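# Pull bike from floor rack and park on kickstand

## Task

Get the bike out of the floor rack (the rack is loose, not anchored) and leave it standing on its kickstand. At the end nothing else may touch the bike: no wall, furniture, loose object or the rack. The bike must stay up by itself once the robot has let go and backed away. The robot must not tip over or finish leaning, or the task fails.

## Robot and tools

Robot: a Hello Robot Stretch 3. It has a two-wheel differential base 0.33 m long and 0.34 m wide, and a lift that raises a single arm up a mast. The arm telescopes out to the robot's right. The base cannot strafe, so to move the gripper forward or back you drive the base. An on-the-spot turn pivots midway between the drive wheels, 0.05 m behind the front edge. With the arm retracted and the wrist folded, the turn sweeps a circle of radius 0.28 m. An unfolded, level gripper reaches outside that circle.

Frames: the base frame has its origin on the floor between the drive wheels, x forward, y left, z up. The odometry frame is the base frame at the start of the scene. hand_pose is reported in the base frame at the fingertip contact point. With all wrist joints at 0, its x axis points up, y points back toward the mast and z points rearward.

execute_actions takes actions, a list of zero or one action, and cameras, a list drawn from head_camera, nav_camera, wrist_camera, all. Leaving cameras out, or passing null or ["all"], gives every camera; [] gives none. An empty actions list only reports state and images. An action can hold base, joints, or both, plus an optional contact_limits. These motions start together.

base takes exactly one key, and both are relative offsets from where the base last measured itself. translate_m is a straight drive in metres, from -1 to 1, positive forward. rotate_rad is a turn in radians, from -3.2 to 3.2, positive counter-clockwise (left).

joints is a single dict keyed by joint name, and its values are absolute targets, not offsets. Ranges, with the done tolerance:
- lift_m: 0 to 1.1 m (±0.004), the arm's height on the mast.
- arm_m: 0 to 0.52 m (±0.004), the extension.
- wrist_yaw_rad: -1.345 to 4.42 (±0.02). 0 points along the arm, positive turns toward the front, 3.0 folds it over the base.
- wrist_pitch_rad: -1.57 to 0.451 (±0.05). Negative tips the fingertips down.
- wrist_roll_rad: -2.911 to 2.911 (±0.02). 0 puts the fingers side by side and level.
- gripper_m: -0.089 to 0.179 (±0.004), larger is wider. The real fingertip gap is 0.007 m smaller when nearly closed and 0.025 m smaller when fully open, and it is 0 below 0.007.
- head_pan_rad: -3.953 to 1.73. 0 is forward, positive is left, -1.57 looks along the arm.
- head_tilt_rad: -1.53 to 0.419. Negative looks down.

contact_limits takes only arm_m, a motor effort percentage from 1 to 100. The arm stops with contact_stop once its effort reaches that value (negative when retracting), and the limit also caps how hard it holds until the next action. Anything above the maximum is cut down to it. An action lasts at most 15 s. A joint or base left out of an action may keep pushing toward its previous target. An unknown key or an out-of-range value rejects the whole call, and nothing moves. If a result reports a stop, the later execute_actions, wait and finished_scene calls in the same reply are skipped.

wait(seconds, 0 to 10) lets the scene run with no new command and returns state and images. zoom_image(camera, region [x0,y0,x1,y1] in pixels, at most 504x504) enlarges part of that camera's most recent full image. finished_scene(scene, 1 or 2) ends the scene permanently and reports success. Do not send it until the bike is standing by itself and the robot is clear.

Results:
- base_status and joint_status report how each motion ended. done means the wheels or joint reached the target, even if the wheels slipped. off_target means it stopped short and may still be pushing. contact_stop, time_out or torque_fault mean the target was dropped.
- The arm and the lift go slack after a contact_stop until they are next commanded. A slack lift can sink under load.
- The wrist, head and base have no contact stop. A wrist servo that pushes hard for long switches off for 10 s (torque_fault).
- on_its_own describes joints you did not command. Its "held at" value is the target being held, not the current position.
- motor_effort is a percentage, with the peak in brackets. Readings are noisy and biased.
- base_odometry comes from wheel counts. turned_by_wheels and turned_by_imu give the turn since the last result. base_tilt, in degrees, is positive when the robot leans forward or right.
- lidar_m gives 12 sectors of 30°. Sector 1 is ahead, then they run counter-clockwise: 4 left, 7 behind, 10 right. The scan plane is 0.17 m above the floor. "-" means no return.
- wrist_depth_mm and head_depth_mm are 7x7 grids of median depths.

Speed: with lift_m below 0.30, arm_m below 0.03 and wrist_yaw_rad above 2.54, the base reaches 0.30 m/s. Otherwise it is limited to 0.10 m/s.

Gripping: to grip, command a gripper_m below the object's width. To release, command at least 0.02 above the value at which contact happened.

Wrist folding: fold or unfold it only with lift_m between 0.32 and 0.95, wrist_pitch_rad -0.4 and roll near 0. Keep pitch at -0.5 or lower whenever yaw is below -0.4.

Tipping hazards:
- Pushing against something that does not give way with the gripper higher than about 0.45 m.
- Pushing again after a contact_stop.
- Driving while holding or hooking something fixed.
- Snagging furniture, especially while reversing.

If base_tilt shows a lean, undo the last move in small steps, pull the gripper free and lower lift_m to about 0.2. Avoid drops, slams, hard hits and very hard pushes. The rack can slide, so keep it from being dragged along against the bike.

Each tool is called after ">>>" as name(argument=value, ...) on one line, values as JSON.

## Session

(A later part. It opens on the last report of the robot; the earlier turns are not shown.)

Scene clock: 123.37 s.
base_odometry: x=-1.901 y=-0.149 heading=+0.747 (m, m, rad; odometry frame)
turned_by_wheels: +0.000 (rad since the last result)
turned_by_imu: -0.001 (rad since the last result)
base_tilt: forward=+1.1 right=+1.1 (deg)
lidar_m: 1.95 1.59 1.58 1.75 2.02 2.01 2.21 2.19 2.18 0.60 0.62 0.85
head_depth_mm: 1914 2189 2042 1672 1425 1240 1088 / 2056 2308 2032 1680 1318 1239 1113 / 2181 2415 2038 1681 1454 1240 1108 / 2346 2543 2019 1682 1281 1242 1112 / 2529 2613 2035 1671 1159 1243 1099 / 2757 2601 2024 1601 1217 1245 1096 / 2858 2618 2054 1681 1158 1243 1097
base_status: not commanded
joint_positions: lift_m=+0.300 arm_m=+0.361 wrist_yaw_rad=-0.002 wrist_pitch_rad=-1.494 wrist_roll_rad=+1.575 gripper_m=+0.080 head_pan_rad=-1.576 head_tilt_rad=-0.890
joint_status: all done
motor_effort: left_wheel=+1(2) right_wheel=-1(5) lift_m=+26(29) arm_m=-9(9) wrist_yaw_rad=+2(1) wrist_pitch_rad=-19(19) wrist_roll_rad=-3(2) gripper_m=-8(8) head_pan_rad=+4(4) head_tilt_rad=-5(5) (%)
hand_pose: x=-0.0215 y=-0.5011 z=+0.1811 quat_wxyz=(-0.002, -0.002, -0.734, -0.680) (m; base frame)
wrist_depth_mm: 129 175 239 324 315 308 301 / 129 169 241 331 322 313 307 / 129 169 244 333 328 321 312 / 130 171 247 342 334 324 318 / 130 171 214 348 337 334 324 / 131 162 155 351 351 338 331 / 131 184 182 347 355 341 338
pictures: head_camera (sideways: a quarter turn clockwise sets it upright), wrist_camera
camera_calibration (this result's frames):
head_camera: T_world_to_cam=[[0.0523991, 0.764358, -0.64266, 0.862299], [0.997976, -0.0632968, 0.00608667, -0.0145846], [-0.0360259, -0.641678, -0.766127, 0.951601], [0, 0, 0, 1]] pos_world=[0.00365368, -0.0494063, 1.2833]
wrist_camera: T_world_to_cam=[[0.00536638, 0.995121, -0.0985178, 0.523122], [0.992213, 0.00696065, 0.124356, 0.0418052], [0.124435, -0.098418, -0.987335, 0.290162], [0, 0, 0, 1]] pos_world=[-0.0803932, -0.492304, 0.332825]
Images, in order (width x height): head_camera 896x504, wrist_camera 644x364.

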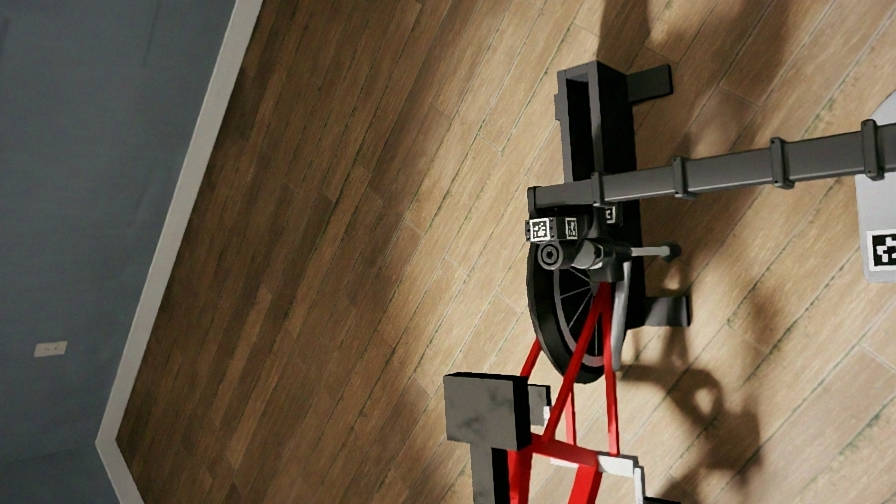

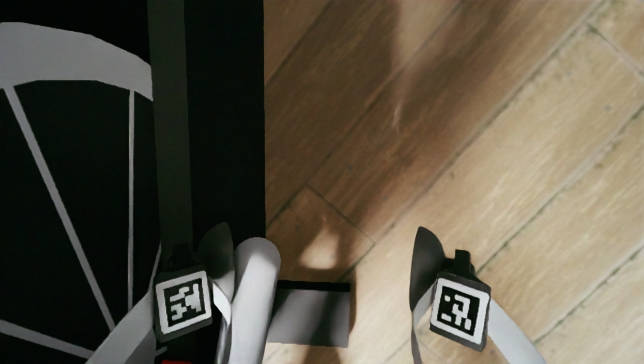

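>>> execute_actions(actions=[{"joints":{"arm_m":0.32,"lift_m":0.26}}], cameras=["head_camera","wrist_camera"])

Scene clock: 130.83 s.
base_odometry: x=-1.901 y=-0.149 heading=+0.747 (m, m, rad; odometry frame)
turned_by_wheels: +0.000 (rad since the last result)
turned_by_imu: -0.001 (rad since the last result)
base_tilt: forward=+1.2 right=+1.1 (deg)
lidar_m: 1.96 1.60 1.58 1.75 2.02 2.00 2.22 2.19 2.18 0.50 0.62 0.85
head_depth_mm: 1913 2172 2033 1681 1422 1238 1095 / 2036 2317 2022 1673 1316 1239 1105 / 2187 2425 2035 1677 1395 1244 1113 / 2360 2544 2031 1681 1130 1222 1116 / 2524 2621 2039 1682 1142 1240 1093 / 2757 2605 2046 1588 1218 1246 1101 / 2862 2591 2042 1696 1149 1242 1099
base_status: not commanded
joint_positions: lift_m=+0.260 arm_m=+0.321 wrist_yaw_rad=-0.002 wrist_pitch_rad=-1.506 wrist_roll_rad=+1.575 gripper_m=+0.080 head_pan_rad=-1.576 head_tilt_rad=-0.890
joint_status: all done
motor_effort: left_wheel=+1(2) right_wheel=-1(2) lift_m=+18(22) arm_m=-8(13) wrist_yaw_rad=+1(2) wrist_pitch_rad=-15(18) wrist_roll_rad=-3(2) gripper_m=-6(8) head_pan_rad=+4(4) head_tilt_rad=-5(5) (%)
hand_pose: x=-0.0215 y=-0.4578 z=+0.1417 quat_wxyz=(-0.002, -0.002, -0.729, -0.684) (m; base frame)
wrist_depth_mm: 154 207 288 283 280 274 268 / 155 208 296 290 284 278 273 / 156 208 301 297 291 284 278 / 156 209 308 303 295 289 284 / 157 211 313 307 302 296 290 / 159 199 156 313 311 300 297 / 161 205 152 319 316 306 300
pictures: head_camera (sideways: a quarter turn clockwise sets it upright), wrist_camera
camera_calibration (this result's frames):
head_camera: T_world_to_cam=[[0.0523992, 0.764358, -0.64266, 0.862299], [0.997976, -0.0632969, 0.00608667, -0.0145846], [-0.036026, -0.641678, -0.766127, 0.951601], [0, 0, 0, 1]] pos_world=[0.00365367, -0.0494063, 1.2833]
wrist_camera: T_world_to_cam=[[0.00535405, 0.996242, -0.0864489, 0.475038], [0.99221, 0.00546717, 0.124455, 0.0457079], [0.12446, -0.0864418, -0.988452, 0.261093], [0, 0, 0, 1]] pos_world=[-0.0803908, -0.450934, 0.293456]
Images, in order (width x height): head_camera 896x504, wrist_camera 644x364.

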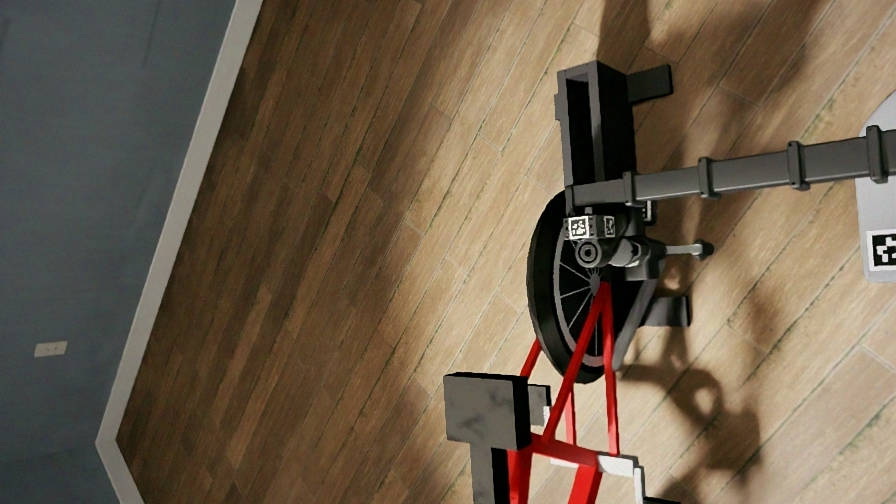

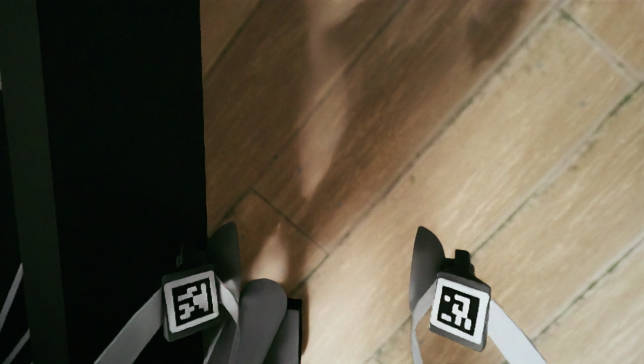

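Progressing. Continue with forward drive.

>>> execute_actions(actions=[{"base":{"translate_m":0.06},"joints":{"arm_m":0.28,"lift_m":0.22}}], cameras=["head_camera","wrist_camera"])

Scene clock: 136.07 s.
base_odometry: x=-1.857 y=-0.108 heading=+0.747 (m, m, rad; odometry frame)
turned_by_wheels: +0.000 (rad since the last result)
turned_by_imu: -0.001 (rad since the last result)
base_tilt: forward=+1.2 right=+1.2 (deg)
lidar_m: 1.90 1.56 1.55 1.71 2.07 2.06 2.27 2.23 0.62 0.53 0.54 0.85
head_depth_mm: 1941 2202 2045 1680 1386 1239 1095 / 2078 2330 2047 1681 1318 1241 1102 / 2223 2450 2047 1673 1238 1239 1126 / 2392 2596 2049 1685 1145 1218 1116 / 2589 2595 2043 1681 1170 1221 1094 / 2830 2599 2036 1641 1163 1244 1099 / 2826 2612 2050 1688 1342 1219 1101
base_status: done
joint_positions: lift_m=+0.220 arm_m=+0.280 wrist_yaw_rad=-0.002 wrist_pitch_rad=-1.548 wrist_roll_rad=+1.574 gripper_m=+0.080 head_pan_rad=-1.576 head_tilt_rad=-0.890
joint_status: all done
motor_effort: left_wheel=+1(2) right_wheel=-2(5) lift_m=+19(20) arm_m=-5(10) wrist_yaw_rad=+2(2) wrist_pitch_rad=-3(15) wrist_roll_rad=-2(3) gripper_m=+1(6) head_pan_rad=+3(4) head_tilt_rad=-6(5) (%)
hand_pose: x=-0.0215 y=-0.4068 z=+0.1022 quat_wxyz=(-0.001, -0.002, -0.715, -0.699) (m; base frame)
wrist_depth_mm: 212 251 250 246 244 242 241 / 213 254 253 251 248 248 245 / 213 260 258 256 254 251 248 / 215 265 264 261 260 256 254 / 216 270 268 268 264 263 259 / 217 255 - 273 271 266 265 / 217 285 284 279 276 273 272
pictures: head_camera (sideways: a quarter turn clockwise sets it upright), wrist_camera
camera_calibration (this result's frames):
head_camera: T_world_to_cam=[[0.0523993, 0.764358, -0.64266, 0.862299], [0.997976, -0.0632971, 0.00608667, -0.0145846], [-0.0360261, -0.641678, -0.766127, 0.951601], [0, 0, 0, 1]] pos_world=[0.00365367, -0.0494063, 1.2833]
wrist_camera: T_world_to_cam=[[0.00448971, 0.999009, -0.0442924, 0.417524], [0.992202, 0.00106685, 0.124637, 0.0485126], [0.124561, -0.0445066, -0.991213, 0.243826], [0, 0, 0, 1]] pos_world=[-0.08038, -0.40631, 0.25413]
Images, in order (width x height): head_camera 896x504, wrist_camera 644x364.

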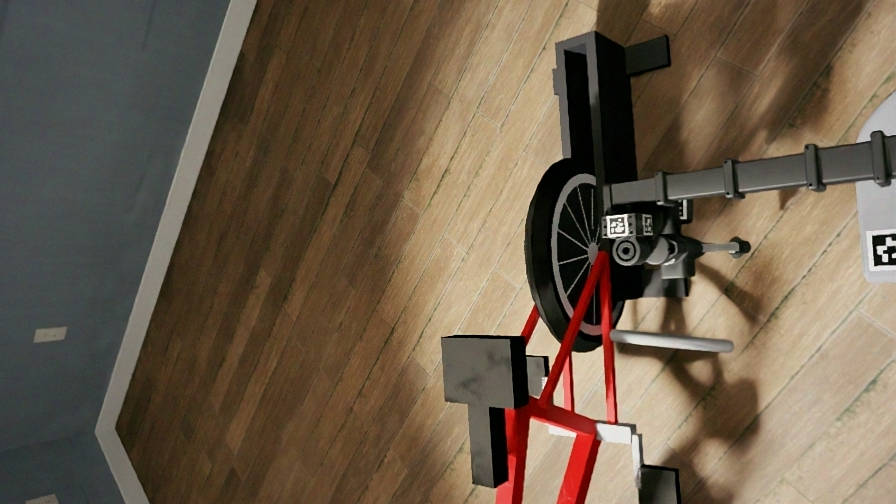

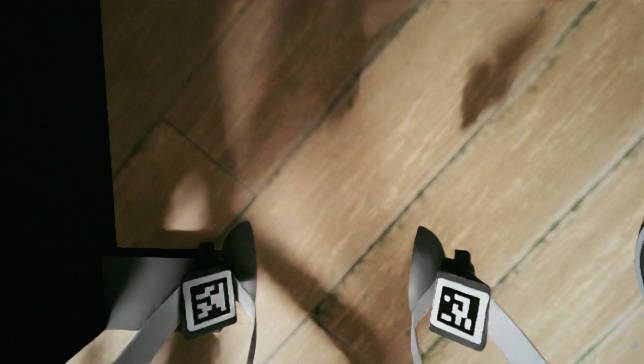

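>>> execute_actions(actions=[{"joints":{"arm_m":0.0,"lift_m":0.45}}], cameras=[])

>>> execute_actions(actions=[{"base":{"translate_m":0.266},"joints":{"wrist_pitch_rad":0.02,"wrist_roll_rad":0.0,"gripper_m":0.12}}], cameras=[])

>>> execute_actions(actions=[{"joints":{"lift_m":0.25}}], cameras=[])

>>> execute_actions(actions=[{"joints":{"arm_m":0.23}}], cameras=["wrist_camera"])

Scene clock: 145.23 s.
base_odometry: x=-1.857 y=-0.108 heading=+0.747 (m, m, rad; odometry frame)
turned_by_wheels: +0.000 (rad since the last result)
turned_by_imu: -0.001 (rad since the last result)
base_tilt: forward=+1.1 right=+1.1 (deg)
lidar_m: 1.90 1.56 1.55 1.71 2.07 2.06 2.26 2.23 0.62 0.53 0.54 0.85
head_depth_mm: 1956 2215 2044 1674 1404 1236 1095 / 2066 2316 2059 1672 1330 1240 1118 / 2241 2470 2033 1681 1244 1242 - / 2399 2554 2034 1676 1186 1240 1138 / 2595 2600 2040 1684 1169 1216 1098 / 2811 2618 2038 1635 1163 1241 1103 / 2811 2599 2049 1681 1345 1220 1099
base_status: not commanded
joint_positions: lift_m=+0.450 arm_m=+0.000 wrist_yaw_rad=-0.002 wrist_pitch_rad=-1.550 wrist_roll_rad=+1.572 gripper_m=+0.080 head_pan_rad=-1.576 head_tilt_rad=-0.890
joint_status: all done
motor_effort: left_wheel=+1(1) right_wheel=-1(1) lift_m=+26(27) arm_m=-5(6) wrist_yaw_rad=+1(2) wrist_pitch_rad=-2(3) wrist_roll_rad=-2(2) gripper_m=+0(0) head_pan_rad=+4(4) head_tilt_rad=-5(5) (%)
hand_pose: x=-0.0215 y=-0.1263 z=+0.3318 quat_wxyz=(-0.001, -0.001, -0.714, -0.700) (m; base frame)
wrist_depth_mm: 476 475 471 464 - - - / 490 489 480 - - - - / 494 496 493 - - - - / 501 505 496 - - - - / 497 516 505 - - - - / 535 524 - 517 514 501 504 / 543 544 532 525 520 523 511
pictures: none
No camera images: the call's "cameras" was empty. Leave "cameras" out to get every camera's image.

Scene clock: 148.83 s.
base_odometry: x=-1.662 y=+0.073 heading=+0.747 (m, m, rad; odometry frame)
turned_by_wheels: +0.000 (rad since the last result)
turned_by_imu: +0.000 (rad since the last result)
base_tilt: forward=+1.1 right=+1.2 (deg)
lidar_m: 1.69 1.39 1.38 1.52 2.27 2.26 2.49 2.40 0.62 0.53 0.65 2.50
head_depth_mm: 2093 2340 2036 1681 1274 1240 1096 / 2241 2470 2036 1685 1176 1240 1112 / 2399 2577 2041 1598 1174 1238 - / 2589 2592 2035 1684 1343 1289 1117 / 2773 2603 2033 1677 1369 1219 1102 / 2867 2601 2049 951 1210 1243 1098 / 2616 2609 2049 1682 1128 1241 1095
base_status: done
joint_positions: lift_m=+0.450 arm_m=+0.000 wrist_yaw_rad=-0.002 wrist_pitch_rad=-0.005 wrist_roll_rad=+0.004 gripper_m=+0.120 head_pan_rad=-1.576 head_tilt_rad=-0.890
joint_status: all done
motor_effort: left_wheel=+1(5) right_wheel=-1(3) lift_m=+26(26) arm_m=-5(5) wrist_yaw_rad=+2(1) wrist_pitch_rad=+6(6) wrist_roll_rad=-2(2) gripper_m=-1(80) head_pan_rad=+4(4) head_tilt_rad=-5(5) (%)
hand_pose: x=-0.0219 y=-0.4014 z=+0.5631 quat_wxyz=(+0.706, +0.001, -0.708, -0.003) (m; base frame)
wrist_depth_mm: - - - - - - - / - 373 - - - - - / - - - - - - - / - - - - - - - / - 376 389 365 315 - - / 403 - - 382 - - - / 391 402 - 947 - 404 -
pictures: none
No camera images: the call's "cameras" was empty. Leave "cameras" out to get every camera's image.

Scene clock: 151.50 s.
base_odometry: x=-1.662 y=+0.073 heading=+0.747 (m, m, rad; odometry frame)
turned_by_wheels: +0.000 (rad since the last result)
turned_by_imu: -0.001 (rad since the last result)
base_tilt: forward=+1.2 right=+1.1 (deg)
lidar_m: 1.70 1.39 1.38 1.52 2.28 2.26 2.50 2.40 0.62 0.53 0.65 2.50
head_depth_mm: 2107 2333 2037 1682 1278 1239 1094 / 2232 2450 2040 1674 1175 1242 1111 / 2394 2573 2035 1598 1172 1216 1136 / 2565 2620 2035 1678 1340 1267 1116 / 2798 2598 2042 1687 1375 1214 1096 / 2896 2589 2044 952 1206 1240 1098 / 2625 2602 2051 1675 1121 1242 1098
base_status: not commanded
joint_positions: lift_m=+0.250 arm_m=+0.000 wrist_yaw_rad=-0.002 wrist_pitch_rad=-0.004 wrist_roll_rad=+0.003 gripper_m=+0.120 head_pan_rad=-1.576 head_tilt_rad=-0.890
joint_status: all done
motor_effort: left_wheel=+1(1) right_wheel=-2(1) lift_m=+19(23) arm_m=-5(5) wrist_yaw_rad=+1(1) wrist_pitch_rad=+7(7) wrist_roll_rad=-2(2) gripper_m=+1(1) head_pan_rad=+3(4) head_tilt_rad=-5(5) (%)
hand_pose: x=-0.0219 y=-0.4014 z=+0.3639 quat_wxyz=(+0.706, +0.001, -0.708, -0.002) (m; base frame)
wrist_depth_mm: 352 345 - 333 297 - - / 361 - 348 - - - - / 360 - - - - - - / 383 392 - - - - 368 / 377 385 - - - 361 356 / 384 401 390 454 385 - 367 / 391 631 668 642 377 352 372
pictures: none
No camera images: the call's "cameras" was empty. Leave "cameras" out to get every camera's image.

Scene clock: 154.43 s.
base_odometry: x=-1.662 y=+0.073 heading=+0.747 (m, m, rad; odometry frame)
turned_by_wheels: +0.000 (rad since the last result)
turned_by_imu: -0.001 (rad since the last result)
base_tilt: forward=+1.2 right=+1.1 (deg)
lidar_m: 1.69 1.39 1.38 1.52 2.28 2.26 2.50 2.40 0.62 0.53 0.65 2.50
head_depth_mm: 2110 2343 2038 1674 1273 1239 1093 / 2234 2454 2032 1676 1174 1243 1102 / 2388 2565 2031 1599 1172 1217 1113 / 2600 2571 2035 1678 1260 1221 1113 / 2781 2584 2043 1673 1368 1222 1095 / 2875 2616 2031 952 1211 1243 1102 / 2611 2588 2047 1675 1128 1245 1099
base_status: not commanded
joint_positions: lift_m=+0.250 arm_m=+0.230 wrist_yaw_rad=-0.002 wrist_pitch_rad=-0.004 wrist_roll_rad=+0.003 gripper_m=+0.120 head_pan_rad=-1.576 head_tilt_rad=-0.890
joint_status: all done
motor_effort: left_wheel=+2(1) right_wheel=-2(2) lift_m=+19(18) arm_m=+4(2) wrist_yaw_rad=+1(1) wrist_pitch_rad=+6(6) wrist_roll_rad=-1(2) gripper_m=+0(0) head_pan_rad=+4(4) head_tilt_rad=-5(5) (%)
hand_pose: x=-0.0219 y=-0.6308 z=+0.3639 quat_wxyz=(+0.706, +0.001, -0.708, -0.002) (m; base frame)
wrist_depth_mm: - 121 121 120 123 - - / - - - 123 122 - - / - - - - 125 89 - / - - - - 129 104 - / - - - 133 - 188 93 / 905 927 937 136 941 - 106 / 702 662 694 140 703 665 193
pictures: wrist_camera
camera_calibration (this result's frames):
wrist_camera: T_world_to_cam=[[-0.999787, -0.0205471, -0.00205227, -0.0275323], [-0.000634099, 0.129889, -0.991528, 0.482218], [0.0206396, -0.991316, -0.129875, -0.419656], [0, 0, 0, 1]] pos_world=[-0.0185591, -0.479212, 0.423573]
Images, in order (width x height): wrist_camera 644x364.

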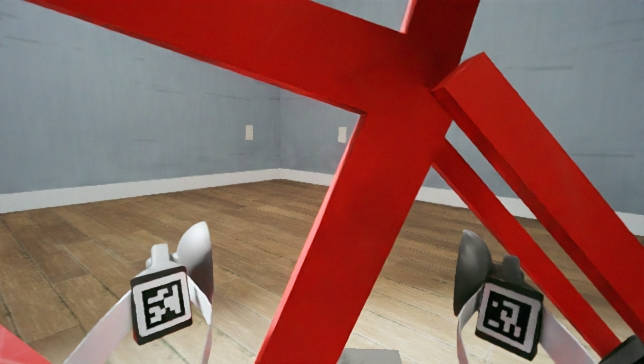

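>>> execute_actions(actions=[{"joints":{"gripper_m":0.0}}], cameras=[])

>>> execute_actions(actions=[{"base":{"translate_m":0.5},"joints":{"head_pan_rad":-2.0}}], cameras=["head_camera"])

Scene clock: 159.43 s.
base_odometry: x=-1.662 y=+0.073 heading=+0.747 (m, m, rad; odometry frame)
turned_by_wheels: +0.000 (rad since the last result)
turned_by_imu: -0.001 (rad since the last result)
base_tilt: forward=+1.1 right=+1.1 (deg)
lidar_m: 1.69 1.39 1.38 1.52 2.28 2.26 2.50 2.40 0.62 0.53 0.65 2.50
head_depth_mm: 2091 2330 2032 1670 1275 1243 1092 / 2249 2472 2031 1674 1169 1238 1107 / 2403 2559 2029 1595 1178 1226 1113 / 2569 2598 2041 1687 1354 1220 1118 / 2790 2612 2026 1680 1373 1219 1101 / 2877 2590 2034 951 1205 1244 1101 / 2620 2609 2051 1684 1126 1245 1100
base_status: not commanded
joint_positions: lift_m=+0.250 arm_m=+0.230 wrist_yaw_rad=-0.001 wrist_pitch_rad=-0.003 wrist_roll_rad=+0.028 gripper_m=+0.001 head_pan_rad=-1.576 head_tilt_rad=-0.890
joint_status: all done
motor_effort: left_wheel=+0(1) right_wheel=-2(2) lift_m=+18(18) arm_m=+0(4) wrist_yaw_rad=+0(1) wrist_pitch_rad=+7(6) wrist_roll_rad=-12(13) gripper_m=-17(89) head_pan_rad=+4(4) head_tilt_rad=-5(5) (%)
hand_pose: x=-0.0216 y=-0.6311 z=+0.3639 quat_wxyz=(+0.697, +0.001, -0.717, -0.002) (m; base frame)
wrist_depth_mm: - 120 119 119 122 - - / - - - 122 121 - - / - - - - 124 88 - / - - - - 129 179 - / - - - 132 - - 92 / 956 937 - 135 942 875 187 / 712 706 674 139 673 697 636
pictures: none
No camera images: the call's "cameras" was empty. Leave "cameras" out to get every camera's image.

Scene clock: 165.63 s.
base_odometry: x=-1.295 y=+0.413 heading=+0.747 (m, m, rad; odometry frame)
turned_by_wheels: +0.000 (rad since the last result)
turned_by_imu: -0.002 (rad since the last result)
base_tilt: forward=+1.2 right=+1.1 (deg)
lidar_m: 1.27 1.07 1.06 1.17 1.84 2.65 2.92 2.72 0.62 0.53 0.65 2.12
head_depth_mm: 2274 2494 2026 1558 1430 1242 1094 / 2297 2539 2029 1685 1421 1241 1114 / 2372 2580 2039 1672 1397 1242 1138 / 2407 2568 2038 1676 1276 1267 1113 / 2472 2588 2033 1678 1162 1198 1097 / 2505 2589 2032 1679 1071 1211 1099 / 2588 2591 2047 1678 1379 1198 1098
base_status: done
joint_positions: lift_m=+0.250 arm_m=+0.230 wrist_yaw_rad=+0.005 wrist_pitch_rad=-0.011 wrist_roll_rad=+0.030 gripper_m=+0.001 head_pan_rad=-1.993 head_tilt_rad=-0.890
joint_status: all done
motor_effort: left_wheel=+2(13) right_wheel=-2(31) lift_m=+19(19) arm_m=-1(0) wrist_yaw_rad=-5(75) wrist_pitch_rad=+8(9) wrist_roll_rad=-13(13) gripper_m=-15(24) head_pan_rad=-3(35) head_tilt_rad=-5(5) (%)
hand_pose: x=-0.0203 y=-0.6310 z=+0.3619 quat_wxyz=(+0.697, +0.006, -0.717, -0.003) (m; base frame)
wrist_depth_mm: - 119 118 118 120 - - / - - - 121 120 89 - / - - - - 123 87 - / - - - - 127 178 89 / - - - 131 - - 90 / 941 928 974 134 853 859 186 / 701 703 668 137 657 697 615
pictures: head_camera (sideways: a quarter turn clockwise sets it upright)
camera_calibration (this result's frames):
head_camera: T_world_to_cam=[[0.357413, 0.677676, -0.64266, 0.860438], [0.886873, -0.461973, 0.00608667, -0.0139068], [-0.292767, -0.572133, -0.766127, 0.953167], [0, 0, 0, 1]] pos_world=[-0.0161422, -0.0441842, 1.2833]
Images, in order (width x height): head_camera 896x504.

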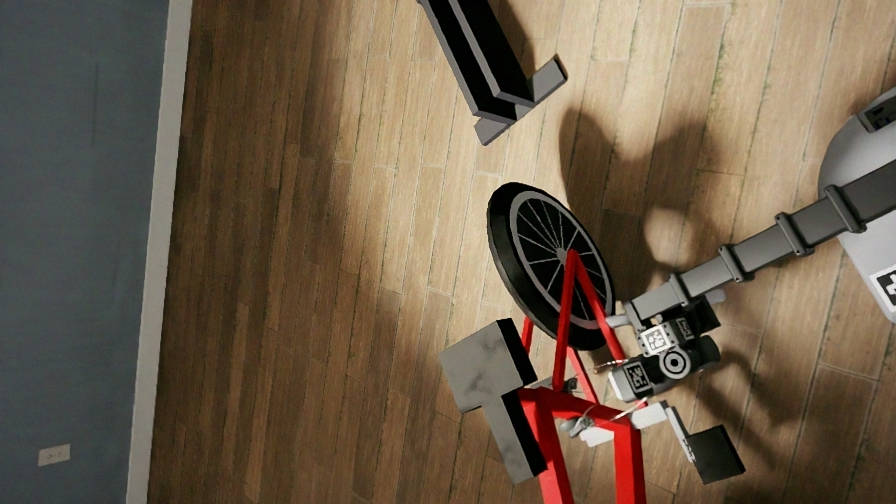

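>>> execute_actions(actions=[{"joints":{"gripper_m":0.02,"arm_m":0.17},"contact_limits":{"arm_m":15}}], cameras=[])

>>> execute_actions(actions=[{"joints":{"gripper_m":0.035}}], cameras=[])

>>> execute_actions(actions=[{"joints":{"gripper_m":0.1,"arm_m":0.14}}], cameras=["head_camera","wrist_camera"])

Scene clock: 173.17 s.
base_odometry: x=-1.295 y=+0.413 heading=+0.747 (m, m, rad; odometry frame)
turned_by_wheels: +0.000 (rad since the last result)
turned_by_imu: -0.001 (rad since the last result)
base_tilt: forward=+1.1 right=+1.1 (deg)
lidar_m: 1.27 1.07 1.06 1.16 1.83 2.65 2.93 2.72 0.53 0.43 0.43 0.78
head_depth_mm: 2289 2490 2035 1545 1422 1238 1097 / 2305 2529 2025 1664 1423 1237 1114 / 2368 2567 2038 1677 1364 1245 1135 / 2430 2602 2048 1685 1227 1268 1116 / 2474 2634 2032 1690 882 1292 1097 / 2512 2608 2043 1684 911 1182 1094 / 2589 2615 2039 1672 1434 1199 1100
base_status: not commanded
joint_positions: lift_m=+0.250 arm_m=+0.170 wrist_yaw_rad=+0.006 wrist_pitch_rad=-0.037 wrist_roll_rad=+0.027 gripper_m=+0.021 head_pan_rad=-1.993 head_tilt_rad=-0.890
joint_status: all done
motor_effort: left_wheel=+0(0) right_wheel=-2(3) lift_m=+20(20) arm_m=+6(12) wrist_yaw_rad=-7(6) wrist_pitch_rad=+16(16) wrist_roll_rad=-12(13) gripper_m=-12(58) head_pan_rad=-4(4) head_tilt_rad=-5(5) (%)
contact_limits: arm_m 15 (drawing in: default 29, maximum 47; extending or still: default 38, maximum 62)
hand_pose: x=-0.0200 y=-0.5697 z=+0.3553 quat_wxyz=(+0.698, +0.015, -0.716, -0.011) (m; base frame)
wrist_depth_mm: - 86 85 85 86 90 - / - - 90 90 89 - - / - - - - 95 59 - / - - - - 101 62 62 / - - - 112 109 - 65 / 877 893 940 118 117 858 70 / 661 661 630 126 323 659 193
pictures: none
No camera images: the call's "cameras" was empty. Leave "cameras" out to get every camera's image.

Scene clock: 173.80 s.
base_odometry: x=-1.295 y=+0.413 heading=+0.747 (m, m, rad; odometry frame)
turned_by_wheels: +0.000 (rad since the last result)
turned_by_imu: +0.000 (rad since the last result)
base_tilt: forward=+1.2 right=+1.1 (deg)
lidar_m: 1.27 1.06 1.06 1.16 1.84 2.64 2.92 2.71 0.53 0.43 0.44 0.78
head_depth_mm: 2285 2482 2040 1550 1427 1240 1097 / 2342 2526 2032 1674 1428 1237 1116 / 2370 2569 2033 1679 1369 1238 1131 / 2438 2595 2055 1678 1229 1267 1115 / 2482 2620 2057 1675 881 1292 1100 / 2544 2575 2030 1683 913 1184 1092 / 2559 2619 2043 1685 1425 1198 1096
base_status: not commanded
joint_positions: lift_m=+0.250 arm_m=+0.170 wrist_yaw_rad=+0.005 wrist_pitch_rad=-0.038 wrist_roll_rad=+0.024 gripper_m=+0.035 head_pan_rad=-1.993 head_tilt_rad=-0.890
joint_status: all done
motor_effort: left_wheel=+1(1) right_wheel=-1(2) lift_m=+20(21) arm_m=+6(6) wrist_yaw_rad=-4(6) wrist_pitch_rad=+16(16) wrist_roll_rad=-10(12) gripper_m=-6(53) head_pan_rad=-3(4) head_tilt_rad=-5(5) (%)
hand_pose: x=-0.0201 y=-0.5697 z=+0.3551 quat_wxyz=(+0.699, +0.015, -0.715, -0.012) (m; base frame)
wrist_depth_mm: - 86 85 85 86 89 - / - - 90 90 89 - - / - - - - 95 59 - / - - - - 101 64 62 / - - - 113 109 - 65 / 857 859 920 118 116 853 71 / 662 663 628 126 312 656 194
pictures: none
No camera images: the call's "cameras" was empty. Leave "cameras" out to get every camera's image.

Scene clock: 175.00 s.
base_odometry: x=-1.295 y=+0.413 heading=+0.747 (m, m, rad; odometry frame)
turned_by_wheels: +0.000 (rad since the last result)
turned_by_imu: +0.000 (rad since the last result)
base_tilt: forward=+1.2 right=+1.1 (deg)
lidar_m: 1.27 1.06 1.06 1.17 1.83 2.64 2.92 2.71 0.52 0.44 0.44 0.65
head_depth_mm: 2274 2499 2022 1560 1423 1238 1095 / 2337 2520 2034 1681 1422 1238 1114 / 2370 2571 2054 1684 1374 1242 1132 / 2405 2573 2036 1679 1343 1267 1114 / 2475 2609 2034 1679 866 1265 1101 / 2521 2589 2046 1679 990 1177 1098 / 2582 2597 2045 1683 1434 1030 1102
base_status: not commanded
joint_positions: lift_m=+0.250 arm_m=+0.140 wrist_yaw_rad=-0.003 wrist_pitch_rad=-0.005 wrist_roll_rad=+0.004 gripper_m=+0.100 head_pan_rad=-1.993 head_tilt_rad=-0.890
joint_status: all done
motor_effort: left_wheel=+1(0) right_wheel=-1(2) lift_m=+21(21) arm_m=-5(2) wrist_yaw_rad=+3(6) wrist_pitch_rad=+7(19) wrist_roll_rad=-2(10) gripper_m=+0(82) head_pan_rad=-3(2) head_tilt_rad=-5(5) (%)
hand_pose: x=-0.0223 y=-0.5414 z=+0.3633 quat_wxyz=(+0.706, +0.001, -0.708, -0.003) (m; base frame)
wrist_depth_mm: 87 87 88 - - 92 - / - 92 92 92 95 - - / - - 99 98 98 - - / - - - - 105 75 - / - - - 137 112 70 - / 913 914 921 125 125 76 77 / 673 662 692 131 681 674 82
pictures: head_camera (sideways: a quarter turn clockwise sets it upright), wrist_camera
camera_calibration (this result's frames):
head_camera: T_world_to_cam=[[0.357534, 0.677612, -0.64266, 0.860437], [0.88679, -0.462132, 0.00608667, -0.0139063], [-0.292869, -0.572081, -0.766127, 0.953167], [0, 0, 0, 1]] pos_world=[-0.0161502, -0.0441802, 1.2833]
wrist_camera: T_world_to_cam=[[-0.999821, -0.0187644, -0.00261627, -0.0249819], [0.000125172, 0.131546, -0.99131, 0.470869], [0.0189455, -0.991132, -0.13152, -0.33043], [0, 0, 0, 1]] pos_world=[-0.0187762, -0.38991, 0.423253]
Images, in order (width x height): head_camera 896x504, wrist_camera 644x364.

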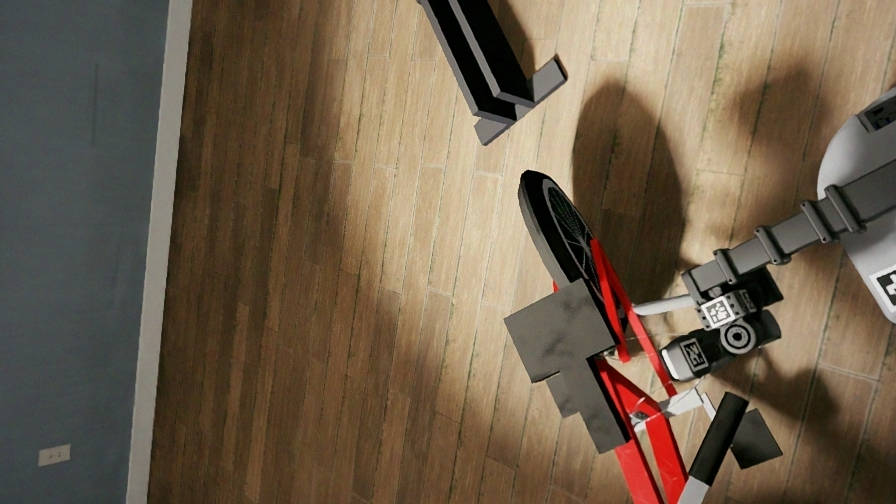

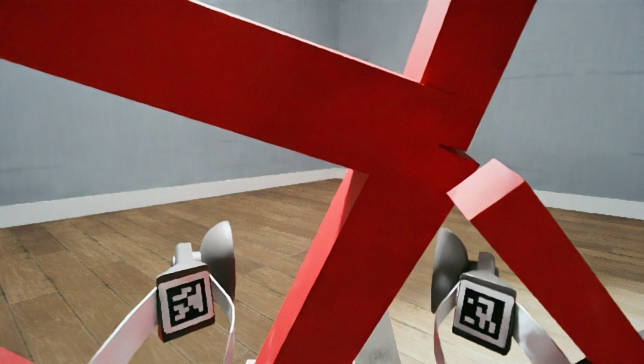

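>>> execute_actions(actions=[{"joints":{"arm_m":0.0}}], cameras=[])

>>> execute_actions(actions=[{"base":{"translate_m":-0.7},"joints":{"head_pan_rad":-1.0}}], cameras=["head_camera"])

Scene clock: 181.13 s.
base_odometry: x=-1.295 y=+0.413 heading=+0.747 (m, m, rad; odometry frame)
turned_by_wheels: +0.000 (rad since the last result)
turned_by_imu: -0.001 (rad since the last result)
base_tilt: forward=+1.2 right=+1.1 (deg)
lidar_m: 1.27 1.06 1.06 1.17 1.84 2.64 2.91 2.73 0.52 0.44 0.44 0.65
head_depth_mm: 2273 2492 2042 1561 1428 1239 1094 / 2342 2507 2034 1668 1427 1243 1114 / 2382 2585 2038 1683 1364 1241 1135 / 2436 2606 2034 1676 1344 1239 1155 / 2476 2586 2043 1684 866 1221 1082 / 2540 2624 2034 1682 991 1181 1099 / 2585 2604 2036 1686 1430 1033 1100
base_status: not commanded
joint_positions: lift_m=+0.250 arm_m=+0.000 wrist_yaw_rad=+0.003 wrist_pitch_rad=-0.005 wrist_roll_rad=+0.003 gripper_m=+0.100 head_pan_rad=-1.993 head_tilt_rad=-0.890
joint_status: all done
motor_effort: left_wheel=+1(2) right_wheel=-1(4) lift_m=+21(21) arm_m=-5(7) wrist_yaw_rad=-3(14) wrist_pitch_rad=+7(10) wrist_roll_rad=-2(2) gripper_m=+0(3) head_pan_rad=-4(3) head_tilt_rad=-5(5) (%)
hand_pose: x=-0.0207 y=-0.4014 z=+0.3634 quat_wxyz=(+0.706, +0.003, -0.708, -0.001) (m; base frame)
wrist_depth_mm: 215 - - 206 206 164 164 / - 224 226 - - - - / - - - 236 - - - / - - - - - - - / 277 - - 297 - - 274 / 354 296 929 426 900 280 277 / 399 626 322 641 388 307 300
pictures: none
No camera images: the call's "cameras" was empty. Leave "cameras" out to get every camera's image.

Scene clock: 189.40 s.
base_odometry: x=-1.808 y=-0.063 heading=+0.747 (m, m, rad; odometry frame)
turned_by_wheels: +0.000 (rad since the last result)
turned_by_imu: -0.003 (rad since the last result)
base_tilt: forward=+1.1 right=+1.1 (deg)
lidar_m: 1.86 1.51 1.50 1.66 2.12 2.10 2.32 2.27 2.26 2.49 0.61 0.74
head_depth_mm: 2862 2608 2038 1677 1427 1181 1095 / 2741 2589 2049 1678 1429 1220 1092 / 2625 2585 2048 1686 1431 1238 1114 / 2495 2581 2030 1695 1345 1243 1097 / 2398 2614 2053 1683 1341 1238 1099 / 2300 2498 2034 1131 1397 1240 1095 / 2214 2449 2048 1352 1403 1239 1099
base_status: done
joint_positions: lift_m=+0.250 arm_m=+0.000 wrist_yaw_rad=+0.003 wrist_pitch_rad=-0.005 wrist_roll_rad=+0.003 gripper_m=+0.100 head_pan_rad=-1.007 head_tilt_rad=-0.890
joint_status: all done
motor_effort: left_wheel=+1(2) right_wheel=-1(4) lift_m=+21(21) arm_m=-5(5) wrist_yaw_rad=-4(3) wrist_pitch_rad=+7(7) wrist_roll_rad=-2(2) gripper_m=+0(0) head_pan_rad=+5(50) head_tilt_rad=-5(5) (%)
hand_pose: x=-0.0207 y=-0.4014 z=+0.3635 quat_wxyz=(+0.706, +0.003, -0.708, -0.001) (m; base frame)
wrist_depth_mm: - - - - - - - / - - - - - - - / - - - - - - - / - - - - - - - / - - - - - - - / 327 906 941 950 942 - 985 / 336 655 693 674 436 437 449
pictures: head_camera (sideways: a quarter turn clockwise sets it upright)
camera_calibration (this result's frames):
head_camera: T_world_to_cam=[[-0.367798, 0.672096, -0.64266, 0.864862], [0.874758, 0.484522, 0.00608667, -0.0138329], [0.315474, -0.559933, -0.766127, 0.949456], [0, 0, 0, 1]] pos_world=[0.0306659, -0.0429358, 1.2833]
Images, in order (width x height): head_camera 896x504.

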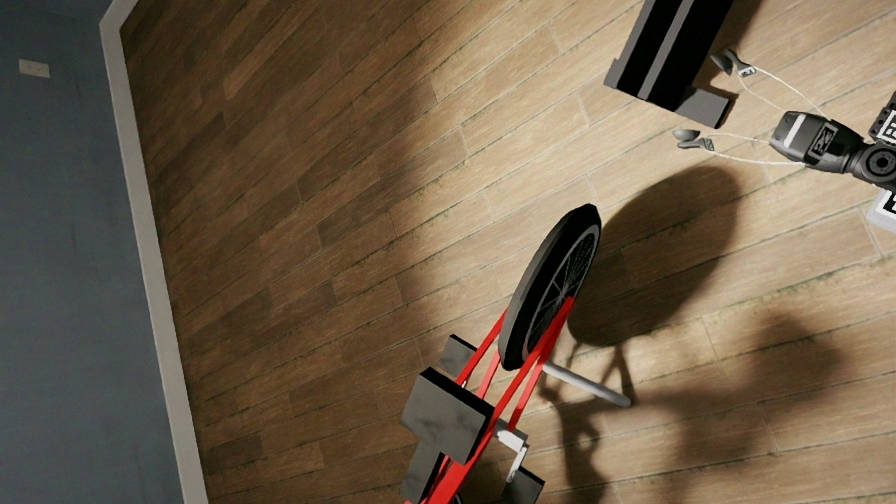

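>>> finished_scene(scene=2)

The scene is finished: the task was done.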